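# Clear scrap and straighten jammed billets on feed ramp

## Task

Unjam the short steel billets on the feed ramp. Place both scrap pieces, the square block and the hexagonal slice, into the scrap tray; a piece may be released as soon as some part of it is inside the tray. At the finish every billet must rest squarely across the ramp, side by side in a single tight row pressed up against the stop, and this must hold on its own without the robot bracing anything. Anything the robot is touching at the end must not drop by more than about a fingernail's width once released, or the task fails.

## Robot and tools

ROBOT. Two xArm7 arms, left_arm and right_arm, each with seven revolute joints and a parallel two-finger gripper. Base roots in the scene frame: left_arm at (-0.044, +0.347, +0.154) m, quat_wxyz (+0.933, -0.334, +0.116, +0.070); right_arm at (+0.018, -0.142, +0.154) m, quat_wxyz (+0.935, +0.325, +0.140, -0.004). Bases may be tilted. Mounting plates and the metal frame behind the arms are fixed obstacles and count as part of the nearby arm in 'too close' warnings.

FRAME. One shared scene frame: origin on the tabletop between the arms, +z up, +x out over the table, left_arm on the +y side. The arm names are not image sides. The gripper's fingers point along its own +z and spread along its y. end_effector_position is the point between the pads when closed, roughly 2 cm short of the fingertips; closing pushes the tips about 10 mm further along +z. Reported hand positions can be somewhat off, more so at long reach.

JOINT ORDER (every row and every per-joint list): waist (joint1), shoulder (joint2), upper arm roll (joint3), elbow (joint4), forearm roll (joint5), wrist pitch (joint6), wrist roll (joint7). Stated ranges in URDF signs, radians: waist -6.283..6.283, shoulder -2.059..2.094, upper arm roll -6.283..6.283, elbow -0.192..3.927, forearm roll -6.283..6.283, wrist pitch -1.693..3.142, wrist roll -6.283..6.283. Wrist pitch has its sign flipped in everything you send and read, so its usable range in your numbers is -3.142..1.693. Real limits may sit up to 0.010 rad either way.

execute_actions(actions). actions is a list of actions; each action is a list of 1 to 15 rows; each row is 16 numbers in [-1, 1]: seven joint values plus an opening for left_arm, then seven joint values plus an opening for right_arm. Both arms always appear in every row. Each row lasts one control step (1/30 s); if fewer than 15 rows are given, the last one repeats to fill the action. Joint values are offsets, not poses: they are measured from that arm's joint angles at the start of the current action (not the previous row), scaled so 1.0 equals 2.036 rad. For a call's first action the reference is the latest reported angles. The opening is absolute: +1 fully open, -1 closed. If an action would carry a joint more than 0.010 rad outward beyond its range, that action is rejected for both arms; if the first action fails this or any action is malformed, nothing in the call runs. An empty list just returns the current state and images.

move(target, speed, blocking). target is one 16-number row laid out as above; its joint values are offsets from the 'Joint positions' of the latest result that printed them, and its openings are absolute and applied immediately. All joints travel together so they finish at the same moment, giving curved hand paths; duration is clamped to 0.5..10 s. speed (rad/s, 0.01..2, default 0.5) caps the joint with the longest travel. Paths ignore obstacles and the other arm. Faster moves and targets set deeper past a contact hit and press harder. blocking=false returns after 0.5 s while motion continues; then use wait(0) or stop before issuing new moves or actions. The result adds a 'move:' line: ending (done, off_target, moving, held, fault), limits=held or limits=none, and the joint farthest from target per arm.

wait(seconds): 0 to 10; arms keep their last command; returns early if a running move ends. stop(): brakes a running move (needs room); fingers continue. zoom_image(camera, region): camera is cam_high, cam_left_wrist or cam_right_wrist; region [x0, y0, x1, y1] in pixels, top-left origin, at most 504 by 504. read_manual(section): only "licences". finished_scene(scene): give the current scene number; irreversible, call only when the result is stable.

RESULTS. Per arm: end_effector_position (m), end_effector_quat_wxyz, linear and angular velocities. 'Joint positions' and 'Joint velocities' list the seven joints (rad, rad/s) then the pad gap (m; 0.084 when open). 'Joint targets' shows current drive goals, which may keep changing. grip_measured is the measured opening on the command scale. Step readings list joint angles at some steps; HELD marks an arm whose row was partly withheld. Other lines: 'joint sent to its limit', 'joint command not followed' (clearance check altered targets), MOTOR HOT (from 65 °C), OVER-TEMPERATURE FAULT (80 °C, brakes until cooled).

MOTION LIMITS. Joint targets move at most 3.14 rad/s with 0.16 s ramp-up; per step a target stays within 0.623 rad of the measured angle, and a step that would shift the gripper over 70 mm is scaled down. Large changes may need several actions; an unfinished move needs to be re-commanded.

GRIPPING. To hold, keep commanding an opening well under grip_measured; lower means harder, up to about 24 N per pad for parts up to about 6 cm. Fast closing can squeeze harder. Re-sending grip_measured still grips lightly.

LOADS. Load limits (N m): waist 46.5, shoulder 46.5, upper arm roll 27.9, elbow 27.9, forearm roll 27.9, wrist pitch 18.6, wrist roll 18.6, held weight included. Reaching one triggers a torque fault: the arm backs off, holds 10 s and drops the rest of the call. Holding loads heats motors.

CAMERAS. cam_high, cam_left_wrist, cam_right_wrist, each 896x504, returned in that order; calibrations (pinhole plus radial) are given and may be slightly off. Wrist camera poses follow their arm's joints.

AVOID. Arms striking or pressing each other; knocking anything off the table; drops, slips, slams and hard shoves; leaving parts supported only by the gripper. Brief disturbances may tug held parts or nudge loose ones. Prefer smooth, low-effort motion.

Each tool is called after "Emit:" in YAML: its name, and indented under it one key for each argument.

## Session

Emit:
execute_actions:
  actions: []

Scene clock: 0.00 s.
left_arm: end_effector_position=(+0.3502, +0.1587, +0.2336) grip_measured=+1.00 end_effector_quat_wxyz=(+0.508, -0.442, +0.734, -0.092) end_effector_velocity=(+0.000, +0.000, +0.000) end_effector_angular_velocity=(-0.000, -0.000, +0.001) | right_arm: end_effector_position=(+0.3849, -0.5483, +0.3621) grip_measured=+1.00 end_effector_quat_wxyz=(-0.388, +0.612, +0.617, +0.306) end_effector_velocity=(-0.000, +0.000, +0.000) end_effector_angular_velocity=(-0.000, -0.000, +0.001)
Joint names: [waist, shoulder, upper arm roll, elbow, forearm roll, wrist pitch, wrist roll]
Joint positions: left_arm=[-1.167  0.871 -0.098  0.978  1.557 -1.639 -0.047  0.084] | right_arm=[ 0.01  -0.381 -0.579  1.58   0.176 -1.989 -2.147  0.084]
Joint velocities: left_arm=[ 0. -0.  0.  0. -0.  0.  0. -0.] | right_arm=[ 0.    -0.     0.001  0.    -0.001 -0.    -0.    -0.   ]
Joint targets: left_arm=[-1.167 0.871 -0.098 0.978 1.557 -1.639 -0.047] | right_arm=[0.010 -0.381 -0.579 1.580 0.176 -1.989 -2.147]

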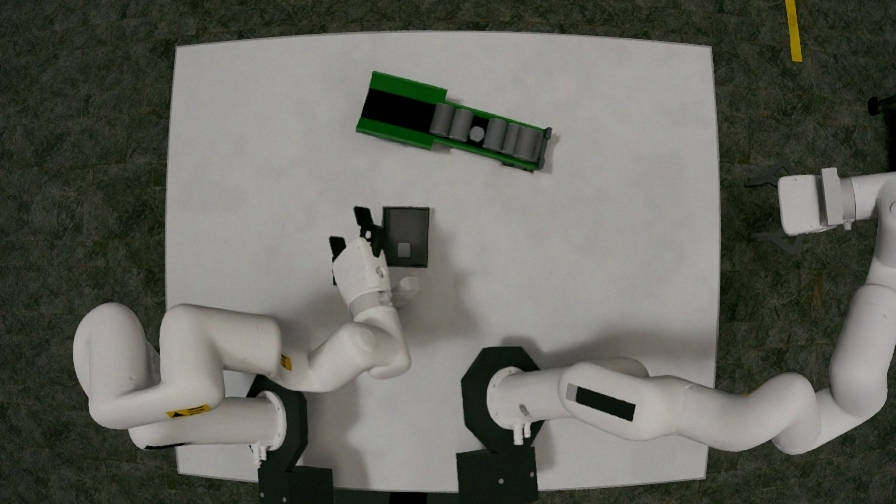

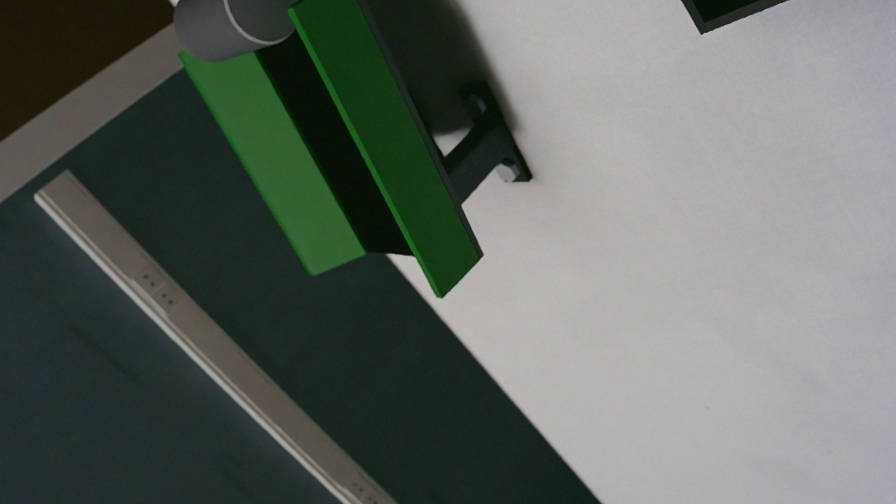

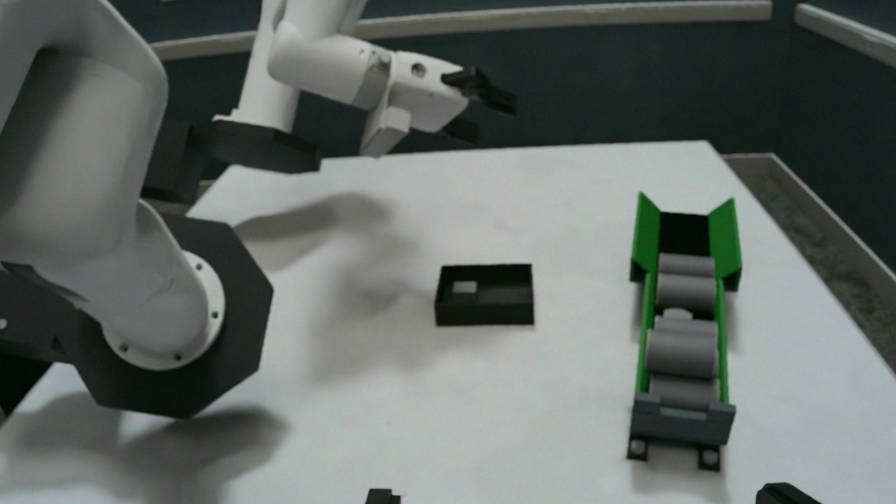

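Emit:
zoom_image:
  camera: "cam_high"
  region: [340, 50, 580, 280]

Emit:
zoom_image:
  camera: "cam_right_wrist"
  region: [560, 180, 800, 480]

Region (340, 50, 580, 280) of cam_high's 896x504 image, scaled by 2.100, with more detail than that image has; it fills the top 483 rows of this view, and the rest is white.

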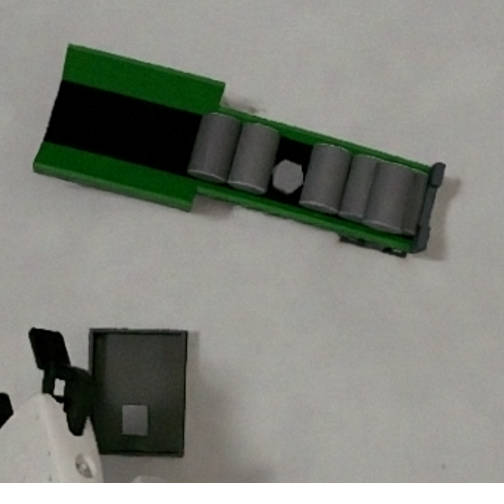

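Region (560, 180, 800, 480) of cam_right_wrist's 896x504 image, scaled by 1.680, with more detail than that image has; it fills the left 403 columns of this view, and the rest is white.

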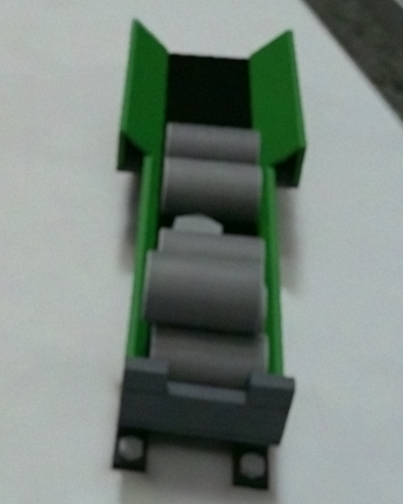

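Emit:
move:
  target: [0,0,0,0,0,0,0,1, 0.233,0.354,0.284,-0.175,-0.491,0.427,0,1]
  speed: 0.8

Scene clock: 47.23 s.
left_arm: end_effector_position=(+0.3502, +0.1587, +0.2336) grip_measured=+1.00 end_effector_quat_wxyz=(+0.508, -0.442, +0.734, -0.092) end_effector_velocity=(-0.000, +0.000, -0.000) end_effector_angular_velocity=(+0.001, -0.000, -0.000) | right_arm: end_effector_position=(+0.5712, -0.1033, +0.2013) grip_measured=+1.00 end_effector_quat_wxyz=(-0.001, +0.027, +1.000, -0.001) end_effector_velocity=(-0.002, +0.003, -0.000) end_effector_angular_velocity=(-0.000, -0.001, +0.008)
Joint names: [waist, shoulder, upper arm roll, elbow, forearm roll, wrist pitch, wrist roll]
Joint positions: left_arm=[-1.167  0.871 -0.098  0.978  1.557 -1.639 -0.047  0.084] | right_arm=[ 0.484  0.339 -0.001  1.224 -0.824 -1.12  -2.147  0.084]
Joint velocities: left_arm=[-0.     0.     0.    -0.001 -0.    -0.    -0.     0.   ] | right_arm=[ 0.002  0.003  0.003 -0.002 -0.002  0.     0.     0.   ]
Joint targets: left_arm=[-1.167 0.871 -0.098 0.978 1.557 -1.639 -0.047] | right_arm=[0.484 0.339 -0.001 1.224 -0.824 -1.120 -2.147]
move: done; limits=none; left_arm: farthest joint: the waist, 0.000 radians from its target (0.000 radians at the start); right_arm: farthest joint: the waist, 0.001 radians from its target (0.474 radians at the start)
camera_calibration (this result's frames):
cam_left_wrist: T_world_to_cam=[[-0.555408, 0.60174, -0.573961, 0.267451], [0.106271, 0.735908, 0.66869, -0.244368], [0.82476, 0.3104, -0.472676, -0.0949812], [0, 0, 0, 1]] pos_world=[0.25285, 0.048379, 0.272017]
cam_right_wrist: T_world_to_cam=[[0.0478582, 0.998819, 0.00834213, 0.102744], [0.998812, -0.0477776, -0.00960021, -0.503613], [-0.00919031, 0.00879166, -0.999919, 0.345045], [0, 0, 0, 1]] pos_world=[0.501269, -0.129718, 0.339326]

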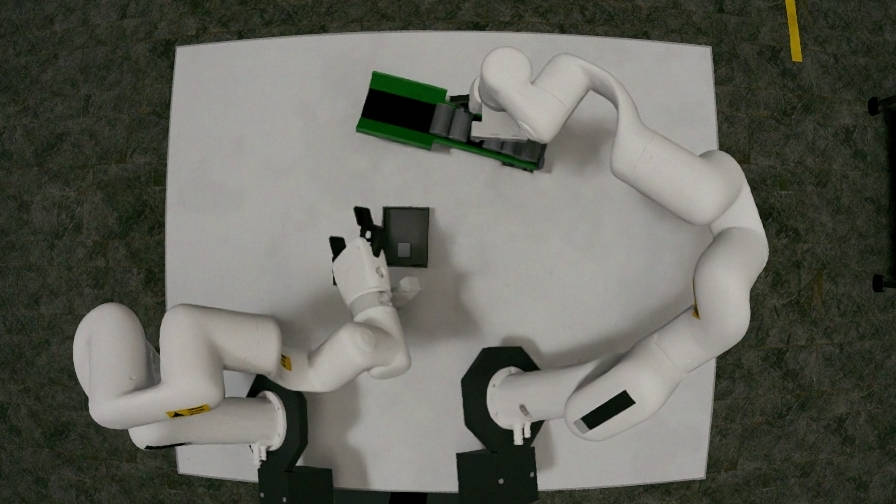

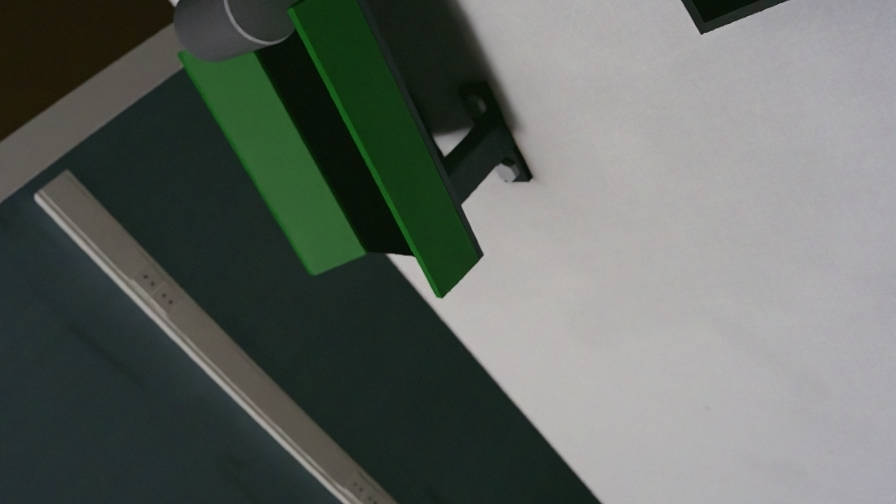

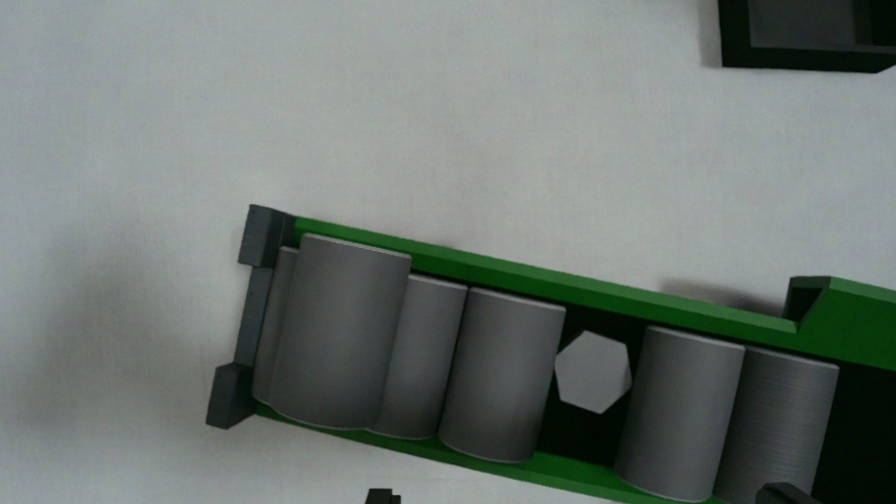

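Emit:
move:
  target: [0,0,0,0,0,0,0,1, -0.025,-0.121,0,-0.122,-0.009,0.015,0.09,1]

Scene clock: 62.47 s.
left_arm: end_effector_position=(+0.3502, +0.1587, +0.2336) grip_measured=+1.00 end_effector_quat_wxyz=(+0.508, -0.442, +0.734, -0.092) end_effector_velocity=(+0.000, +0.000, +0.000) end_effector_angular_velocity=(-0.000, -0.000, +0.001) | right_arm: end_effector_position=(+0.5257, -0.1642, +0.2054) grip_measured=+1.00 end_effector_quat_wxyz=(-0.001, +0.133, +0.991, -0.001) end_effector_velocity=(-0.000, -0.001, -0.000) end_effector_angular_velocity=(-0.001, +0.000, -0.003)
Joint names: [waist, shoulder, upper arm roll, elbow, forearm roll, wrist pitch, wrist roll]
Joint positions: left_arm=[-1.167  0.871 -0.098  0.978  1.557 -1.639 -0.047  0.084] | right_arm=[ 0.433  0.093 -0.001  0.976 -0.842 -1.09  -1.964  0.084]
Joint velocities: left_arm=[-0.    -0.001  0.     0.    -0.    -0.     0.    -0.   ] | right_arm=[-0.001 -0.003 -0.001 -0.002 -0.    -0.     0.001  0.   ]
Joint targets: left_arm=[-1.167 0.871 -0.098 0.978 1.557 -1.639 -0.047] | right_arm=[0.433 0.093 -0.001 0.976 -0.842 -1.090 -1.964]
move: done; limits=none; left_arm: farthest joint: the waist, 0.000 radians from its target (0.000 radians at the start); right_arm: farthest joint: the forearm roll, 0.001 radians from its target (0.019 radians at the start)
camera_calibration (this result's frames):
cam_left_wrist: T_world_to_cam=[[-0.555408, 0.60174, -0.573961, 0.267451], [0.106271, 0.735908, 0.66869, -0.244368], [0.82476, 0.3104, -0.472676, -0.0949813], [0, 0, 0, 1]] pos_world=[0.25285, 0.0483791, 0.272018]
cam_right_wrist: T_world_to_cam=[[0.256439, 0.96652, 0.00882721, 0.0506652], [0.966529, -0.256347, -0.0103731, -0.478088], [-0.00776296, 0.0111918, -0.999907, 0.348823], [0, 0, 0, 1]] pos_world=[0.451802, -0.175429, 0.343384]

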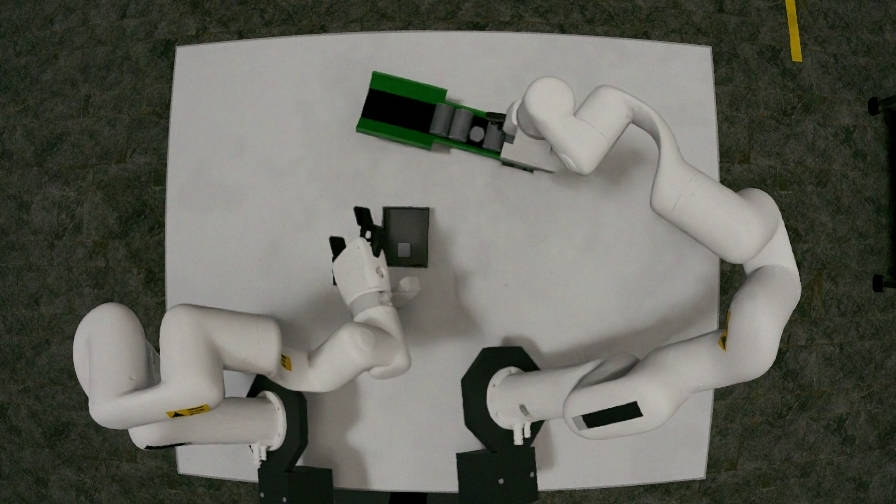

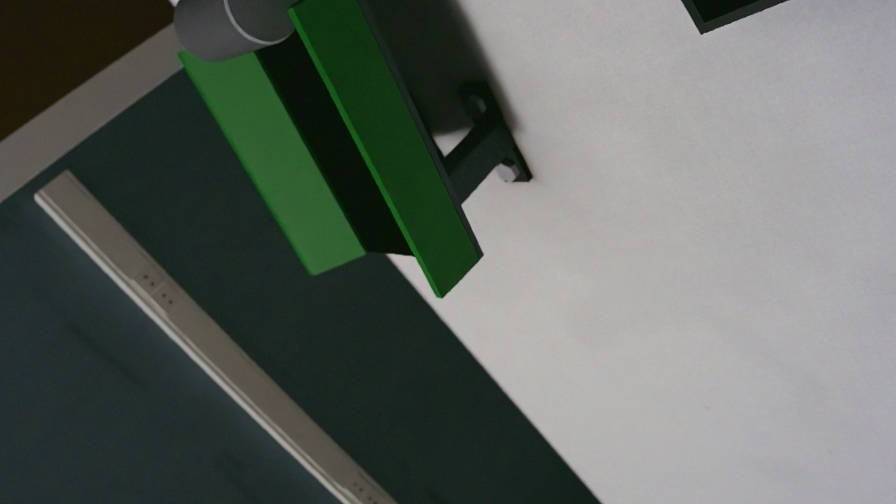

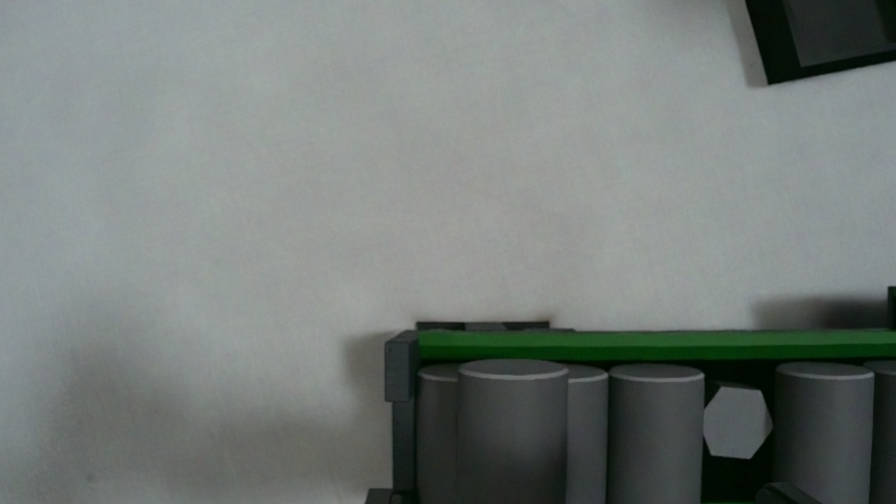

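Emit:
move:
  target: [0,0,0,0,0,0,0,1, -0.074,0.048,0,-0.017,-0.062,0.083,0,1]
  speed: 0.3

Scene clock: 77.87 s.
left_arm: end_effector_position=(+0.3502, +0.1587, +0.2336) grip_measured=+1.00 end_effector_quat_wxyz=(+0.508, -0.442, +0.734, -0.092) end_effector_velocity=(+0.000, -0.000, +0.000) end_effector_angular_velocity=(-0.001, -0.000, +0.001) | right_arm: end_effector_position=(+0.5289, -0.1729, +0.1295) grip_measured=+1.00 end_effector_quat_wxyz=(-0.001, +0.111, +0.994, -0.000) end_effector_velocity=(-0.001, -0.001, -0.002) end_effector_angular_velocity=(-0.001, +0.003, -0.001)
Joint names: [waist, shoulder, upper arm roll, elbow, forearm roll, wrist pitch, wrist roll]
Joint positions: left_arm=[-1.167  0.871 -0.098  0.978  1.557 -1.639 -0.047  0.084] | right_arm=[ 0.283  0.19  -0.001  0.942 -0.968 -0.921 -1.964  0.084]
Joint velocities: left_arm=[ 0.    -0.001 -0.     0.001 -0.     0.    -0.    -0.   ] | right_arm=[-0.003  0.002 -0.002 -0.001 -0.001  0.002  0.     0.   ]
Joint targets: left_arm=[-1.167 0.871 -0.098 0.978 1.557 -1.639 -0.047] | right_arm=[0.282 0.191 -0.001 0.941 -0.968 -0.921 -1.964]
move: done; limits=none; left_arm: farthest joint: the waist, 0.000 radians from its target (0.000 radians at the start); right_arm: farthest joint: the waist, 0.000 radians from its target (0.151 radians at the start)
camera_calibration (this result's frames):
cam_left_wrist: T_world_to_cam=[[-0.555408, 0.60174, -0.573961, 0.267451], [0.106271, 0.735908, 0.66869, -0.244368], [0.82476, 0.3104, -0.472676, -0.0949812], [0, 0, 0, 1]] pos_world=[0.25285, 0.048379, 0.272018]
cam_right_wrist: T_world_to_cam=[[0.215156, 0.976528, 0.0100589, 0.0823124], [0.976552, -0.215062, -0.00968465, -0.482512], [-0.00729404, 0.0119068, -0.999903, 0.272925], [0, 0, 0, 1]] pos_world=[0.455479, -0.1874, 0.267397]

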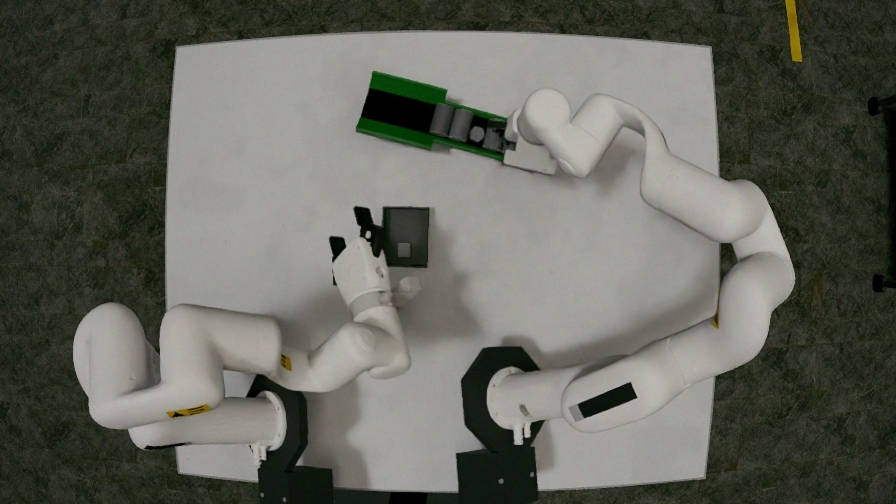

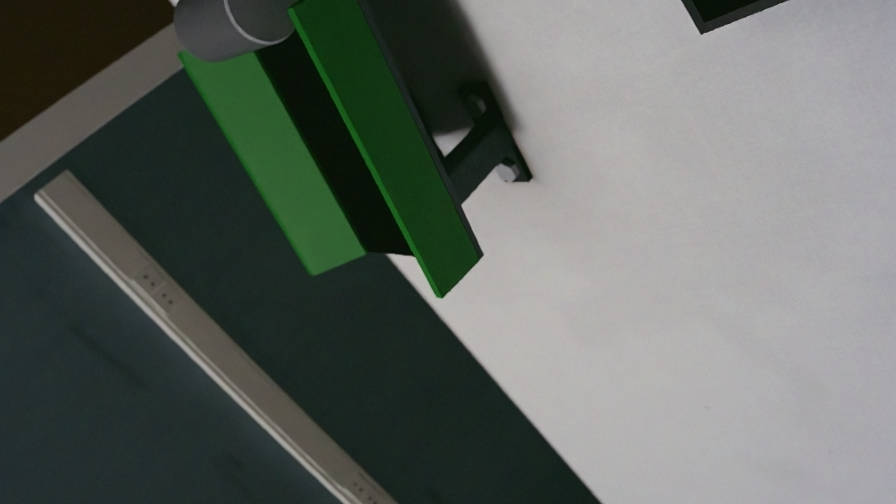

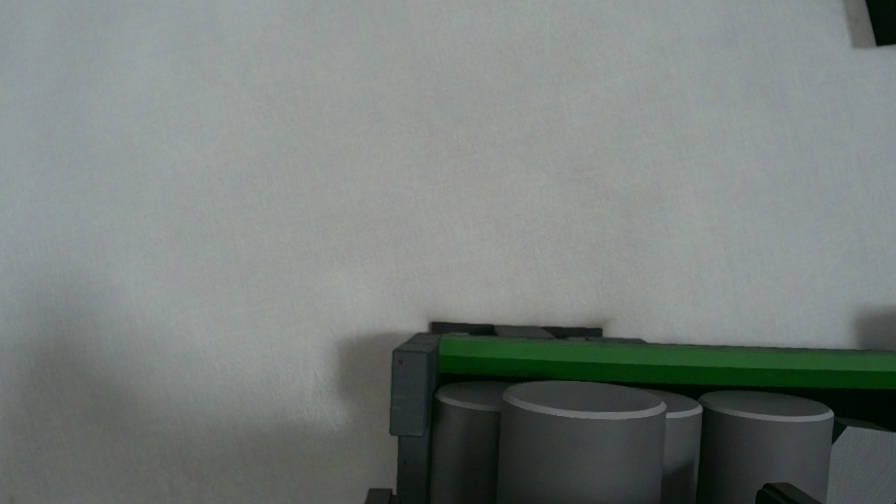

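Emit:
move:
  target: [0,0,0,0,0,0,0,1, 0,0,0,0,0,0,0.022,-1]
  speed: 0.3

Scene clock: 84.57 s.
left_arm: end_effector_position=(+0.3502, +0.1587, +0.2336) grip_measured=+1.00 end_effector_quat_wxyz=(+0.508, -0.442, +0.734, -0.092) end_effector_velocity=(-0.000, +0.000, -0.000) end_effector_angular_velocity=(+0.001, +0.000, -0.000) | right_arm: end_effector_position=(+0.5289, -0.1726, +0.1296) grip_measured=-0.11 end_effector_quat_wxyz=(-0.001, +0.133, +0.991, -0.000) end_effector_velocity=(-0.000, -0.000, +0.000) end_effector_angular_velocity=(-0.002, +0.001, -0.001)
Joint names: [waist, shoulder, upper arm roll, elbow, forearm roll, wrist pitch, wrist roll]
Joint positions: left_arm=[-1.167  0.871 -0.098  0.978  1.557 -1.639 -0.047  0.084] | right_arm=[ 0.283  0.19  -0.001  0.941 -0.968 -0.921 -1.92   0.039]
Joint velocities: left_arm=[ 0.    -0.    -0.    -0.001  0.    -0.     0.    -0.   ] | right_arm=[-0.    -0.     0.001 -0.    -0.    -0.002  0.002  0.   ]
Joint targets: left_arm=[-1.167 0.871 -0.098 0.978 1.557 -1.639 -0.047] | right_arm=[0.283 0.190 -0.001 0.942 -0.968 -0.921 -1.920]
move: done; limits=none; left_arm: farthest joint: the waist, 0.000 radians from its target (0.000 radians at the start); right_arm: farthest joint: the elbow, 0.001 radians from its target (0.001 radians at the start)
camera_calibration (this result's frames):
cam_right_wrist: T_world_to_cam=[[0.258061, 0.966073, 0.0103923, 0.0575067], [0.966107, -0.257968, -0.00949301, -0.484326], [-0.00649006, 0.0124899, -0.999901, 0.272738], [0, 0, 0, 1]] pos_world=[0.454841, -0.183903, 0.267516]

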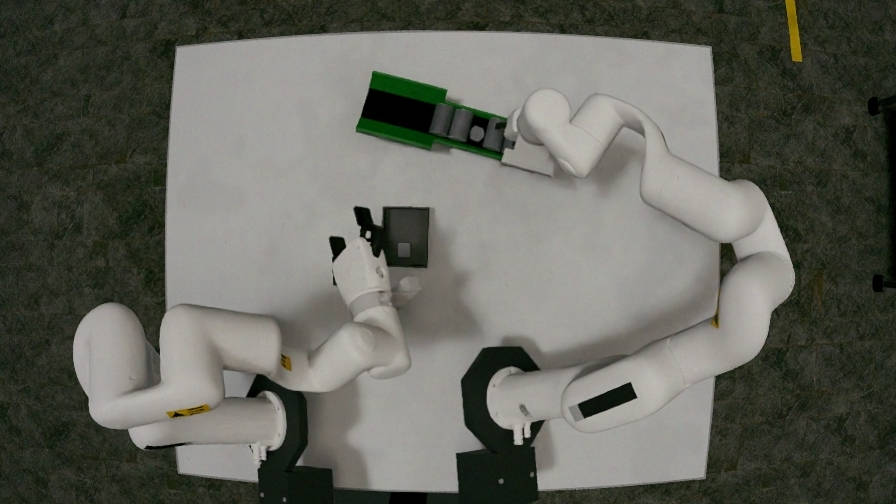

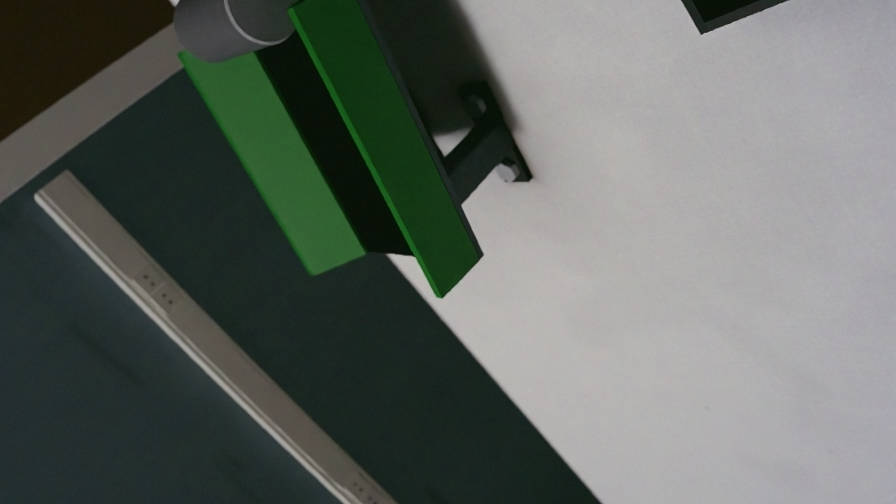

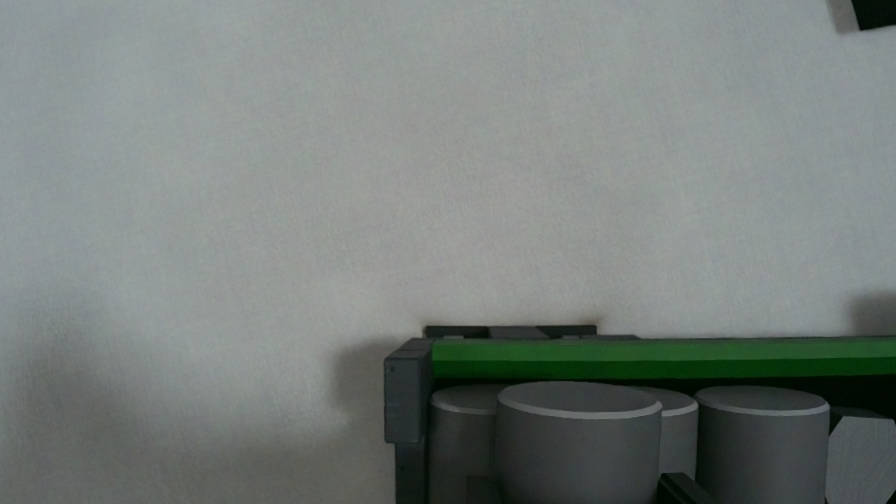

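Emit:
move:
  target: [0,0,0,0,0,0,0,1, 0.074,-0.048,0,0.017,0.062,-0.083,-0.022,-1]
  speed: 0.3

Scene clock: 94.20 s.
left_arm: end_effector_position=(+0.3502, +0.1587, +0.2336) grip_measured=+1.00 end_effector_quat_wxyz=(+0.508, -0.442, +0.734, -0.092) end_effector_velocity=(+0.000, +0.000, +0.001) end_effector_angular_velocity=(-0.001, -0.001, +0.000) | right_arm: end_effector_position=(+0.5256, -0.1639, +0.2055) grip_measured=-0.11 end_effector_quat_wxyz=(-0.001, +0.132, +0.991, -0.001) end_effector_velocity=(+0.000, +0.001, +0.002) end_effector_angular_velocity=(+0.002, -0.001, -0.001)
Joint names: [waist, shoulder, upper arm roll, elbow, forearm roll, wrist pitch, wrist roll]
Joint positions: left_arm=[-1.167  0.871 -0.098  0.978  1.557 -1.639 -0.047  0.084] | right_arm=[ 0.433  0.093 -0.001  0.976 -0.842 -1.09  -1.964  0.039]
Joint velocities: left_arm=[-0.    -0.001 -0.     0.     0.    -0.    -0.    -0.   ] | right_arm=[ 0.003 -0.002  0.     0.002  0.003 -0.002 -0.001  0.   ]
Joint targets: left_arm=[-1.167 0.871 -0.098 0.978 1.557 -1.639 -0.047] | right_arm=[0.434 0.093 -0.001 0.976 -0.842 -1.090 -1.965]
move: done; limits=none; left_arm: farthest joint: the waist, 0.000 radians from its target (0.000 radians at the start); right_arm: farthest joint: the shoulder, 0.001 radians from its target (0.098 radians at the start)
camera_calibration (this result's frames):
cam_left_wrist: T_world_to_cam=[[-0.555408, 0.60174, -0.573961, 0.267451], [0.106271, 0.735908, 0.66869, -0.244368], [0.82476, 0.3104, -0.472676, -0.0949812], [0, 0, 0, 1]] pos_world=[0.25285, 0.048379, 0.272018]
cam_right_wrist: T_world_to_cam=[[0.255889, 0.966663, 0.00915973, 0.050683], [0.966677, -0.255796, -0.0102256, -0.477984], [-0.00754172, 0.0114711, -0.999906, 0.34887], [0, 0, 0, 1]] pos_world=[0.451718, -0.175262, 0.343485]

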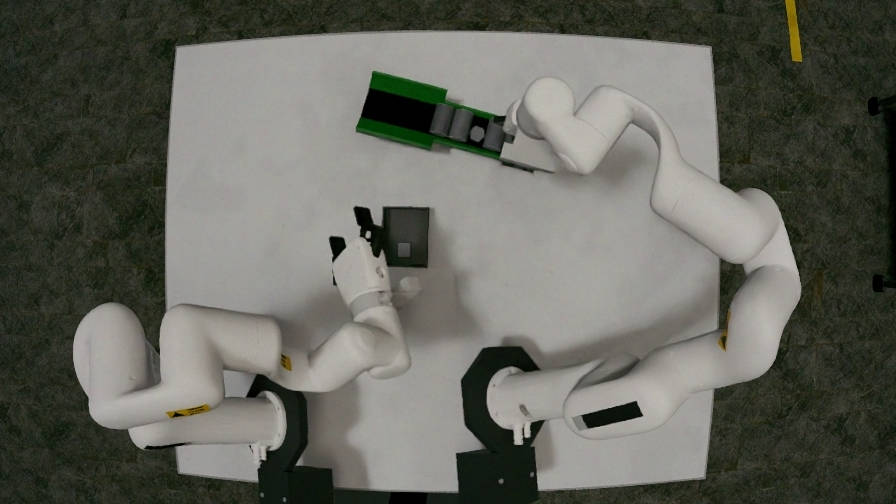

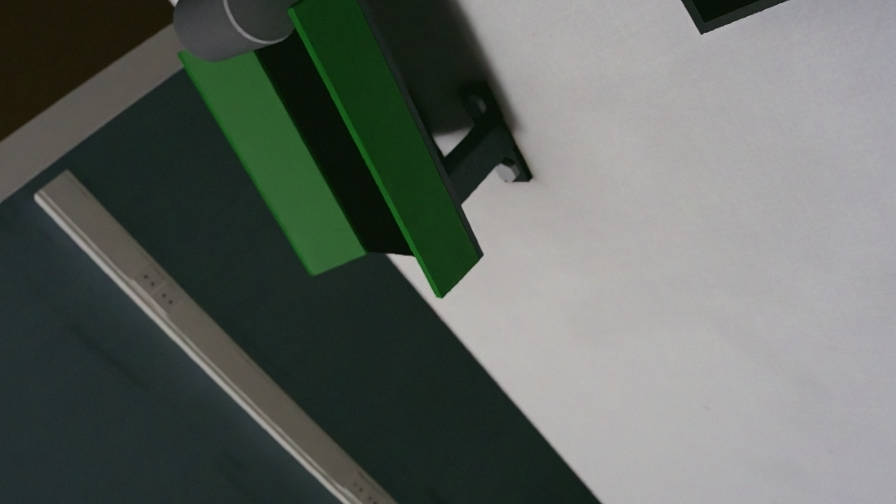

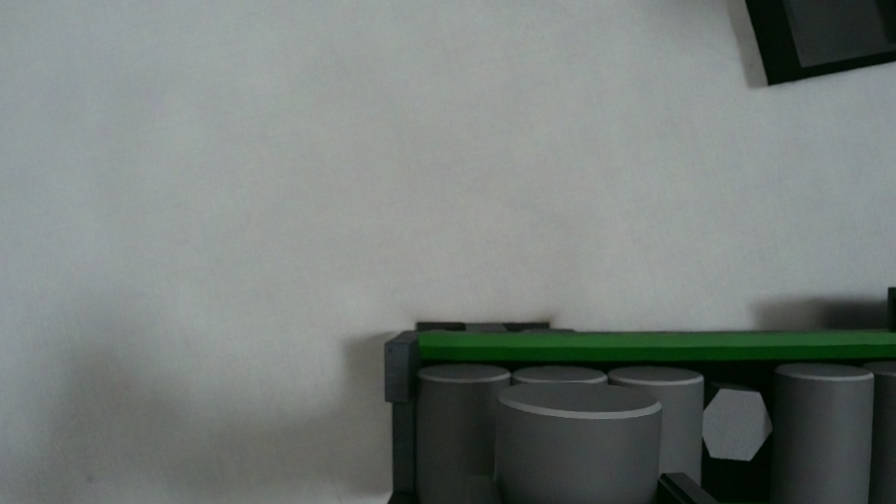

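Emit:
move:
  target: [0,0,0,0,0,0,0,1, 0.119,0.324,0,0.356,0.05,-0.083,0,-1]
  speed: 0.4

Scene clock: 109.30 s.
left_arm: end_effector_position=(+0.3502, +0.1587, +0.2336) grip_measured=+1.00 end_effector_quat_wxyz=(+0.508, -0.442, +0.734, -0.092) end_effector_velocity=(+0.000, -0.000, +0.000) end_effector_angular_velocity=(-0.001, -0.000, +0.000) | right_arm: end_effector_position=(+0.5972, +0.0491, +0.2318) grip_measured=-0.11 end_effector_quat_wxyz=(+0.006, +0.083, +0.997, +0.003) end_effector_velocity=(-0.001, +0.002, -0.000) end_effector_angular_velocity=(+0.000, +0.001, +0.003)
Joint names: [waist, shoulder, upper arm roll, elbow, forearm roll, wrist pitch, wrist roll]
Joint positions: left_arm=[-1.167  0.871 -0.098  0.978  1.557 -1.639 -0.047  0.084] | right_arm=[ 0.675  0.752 -0.001  1.7   -0.74  -1.259 -1.964  0.039]
Joint velocities: left_arm=[-0.    -0.001 -0.     0.     0.    -0.    -0.    -0.   ] | right_arm=[ 0.002  0.004  0.001  0.002  0.001 -0.     0.    -0.   ]
Joint targets: left_arm=[-1.167 0.871 -0.098 0.978 1.557 -1.639 -0.047] | right_arm=[0.675 0.753 -0.001 1.701 -0.740 -1.259 -1.964]
move: done; limits=none; left_arm: farthest joint: the waist, 0.000 radians from its target (0.000 radians at the start); right_arm: farthest joint: the waist, 0.000 radians from its target (0.242 radians at the start)
camera_calibration (this result's frames):
cam_left_wrist: T_world_to_cam=[[-0.555408, 0.60174, -0.573961, 0.267451], [0.106271, 0.735908, 0.668689, -0.244368], [0.82476, 0.3104, -0.472676, -0.0949812], [0, 0, 0, 1]] pos_world=[0.25285, 0.048379, 0.272018]
cam_right_wrist: T_world_to_cam=[[0.158374, 0.987227, 0.0173312, -0.118451], [0.987361, -0.158453, 0.00326833, -0.512663], [0.00597276, 0.0165945, -0.999844, 0.364982], [0, 0, 0, 1]] pos_world=[0.522763, 0.0296483, 0.368654]

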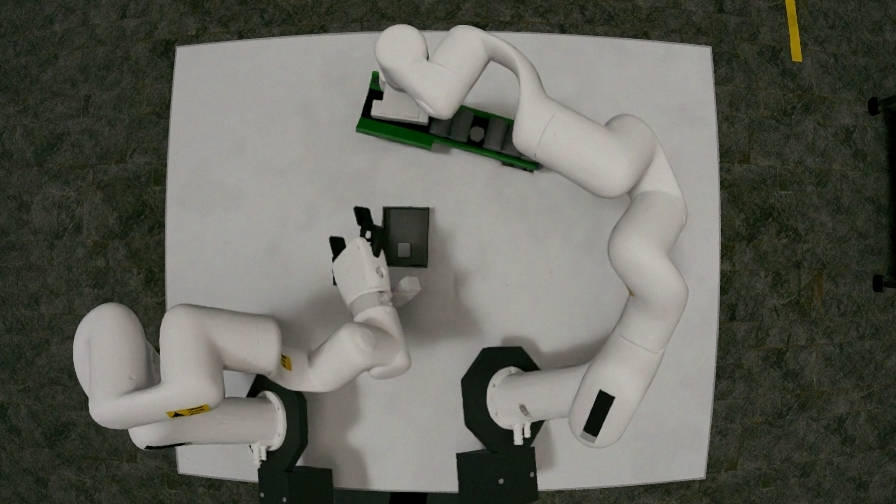

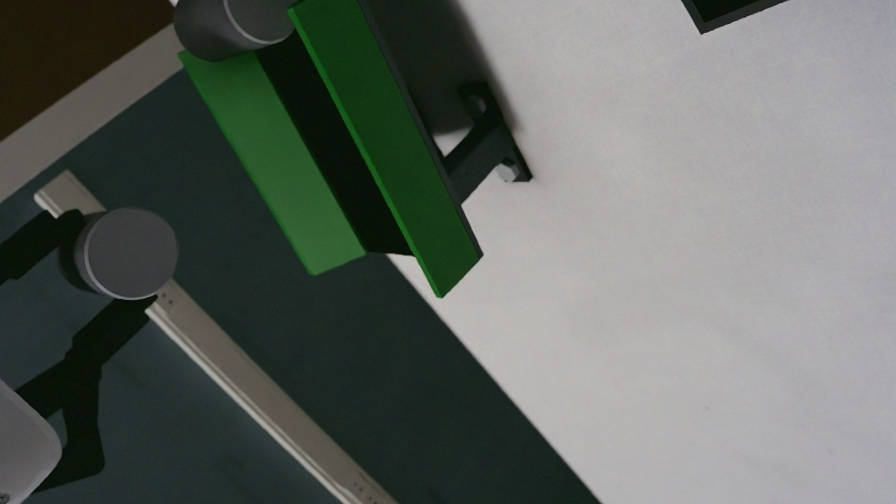

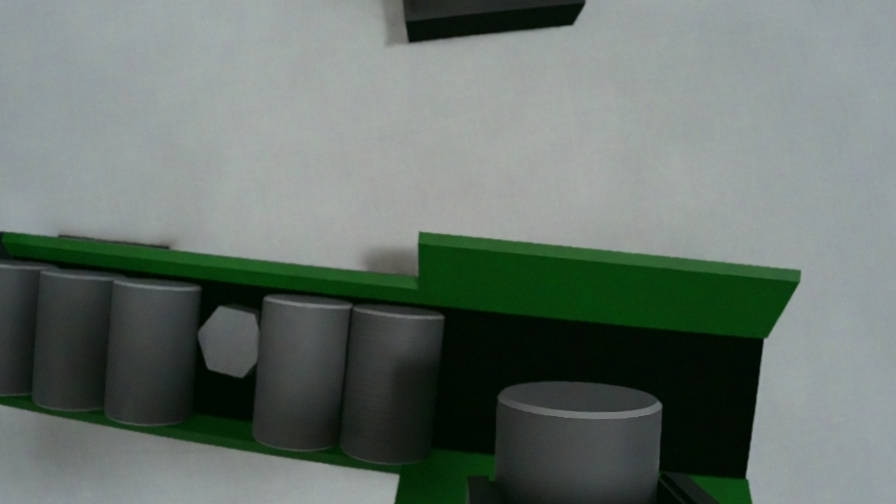

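Emit:
move:
  target: [0,0,0,0,0,0,0,1, -0.056,0.044,0,-0.04,-0.045,0.085,0.079,-1]
  speed: 0.2

Scene clock: 120.37 s.
left_arm: end_effector_position=(+0.3502, +0.1587, +0.2336) grip_measured=+1.00 end_effector_quat_wxyz=(+0.508, -0.442, +0.734, -0.092) end_effector_velocity=(-0.000, +0.000, +0.000) end_effector_angular_velocity=(+0.002, -0.001, +0.000) | right_arm: end_effector_position=(+0.5904, +0.0517, +0.1325) grip_measured=-0.11 end_effector_quat_wxyz=(+0.001, +0.132, +0.991, +0.000) end_effector_velocity=(-0.001, -0.002, -0.005) end_effector_angular_velocity=(-0.004, +0.005, -0.002)
Joint names: [waist, shoulder, upper arm roll, elbow, forearm roll, wrist pitch, wrist roll]
Joint positions: left_arm=[-1.167  0.871 -0.098  0.978  1.557 -1.639 -0.047  0.084] | right_arm=[ 0.562  0.841 -0.001  1.619 -0.831 -1.086 -1.804  0.039]
Joint velocities: left_arm=[-0.     0.     0.    -0.     0.    -0.002  0.    -0.   ] | right_arm=[-0.004  0.003 -0.003 -0.004 -0.     0.003  0.002  0.   ]
Joint targets: left_arm=[-1.167 0.871 -0.098 0.978 1.557 -1.639 -0.047] | right_arm=[0.561 0.842 -0.001 1.619 -0.832 -1.086 -1.804]
move: done; limits=none; left_arm: farthest joint: the waist, 0.000 radians from its target (0.000 radians at the start); right_arm: farthest joint: the waist, 0.001 radians from its target (0.114 radians at the start)
camera_calibration (this result's frames):
cam_left_wrist: T_world_to_cam=[[-0.555408, 0.60174, -0.573961, 0.267451], [0.106271, 0.735908, 0.66869, -0.244368], [0.82476, 0.3104, -0.472676, -0.0949812], [0, 0, 0, 1]] pos_world=[0.25285, 0.048379, 0.272018]
cam_right_wrist: T_world_to_cam=[[0.255567, 0.966715, 0.0121591, -0.173891], [0.966786, -0.255504, -0.00650238, -0.486775], [-0.00317924, 0.013417, -0.999905, 0.271244], [0, 0, 0, 1]] pos_world=[0.515911, 0.0400905, 0.270168]

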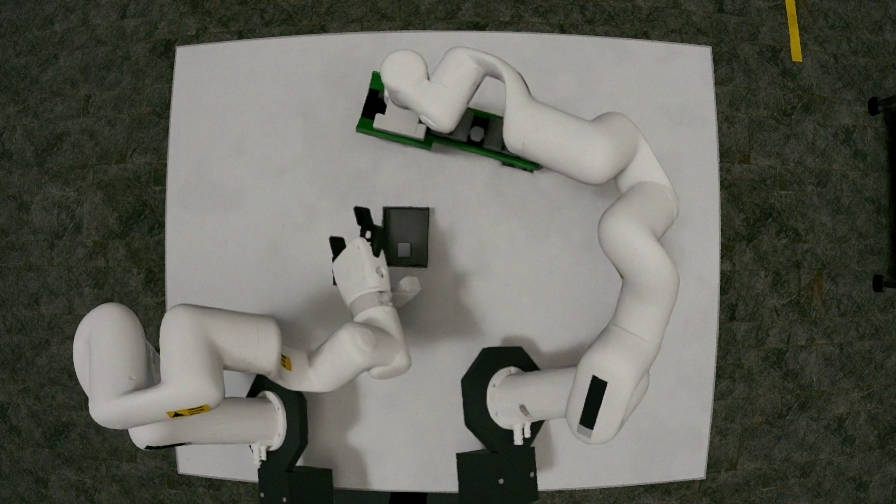

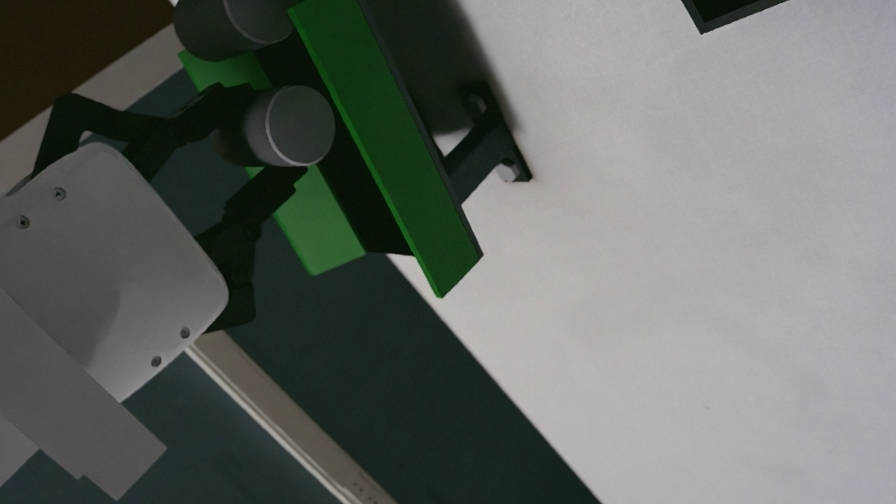

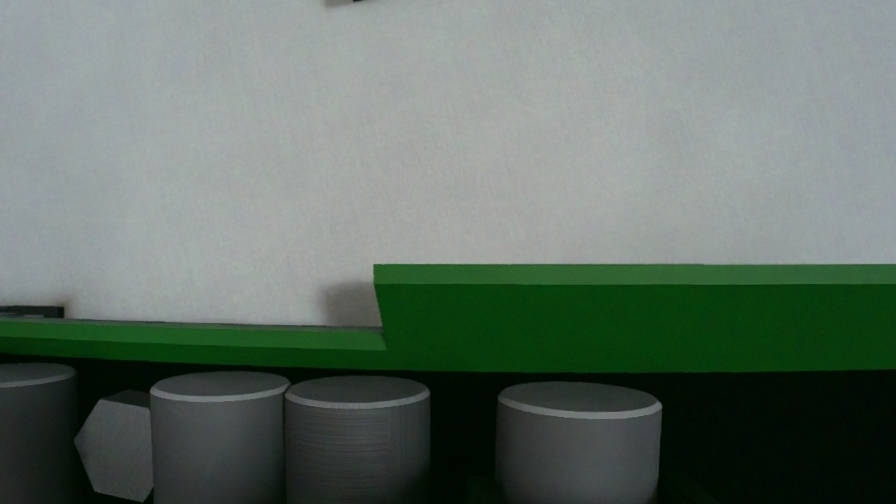

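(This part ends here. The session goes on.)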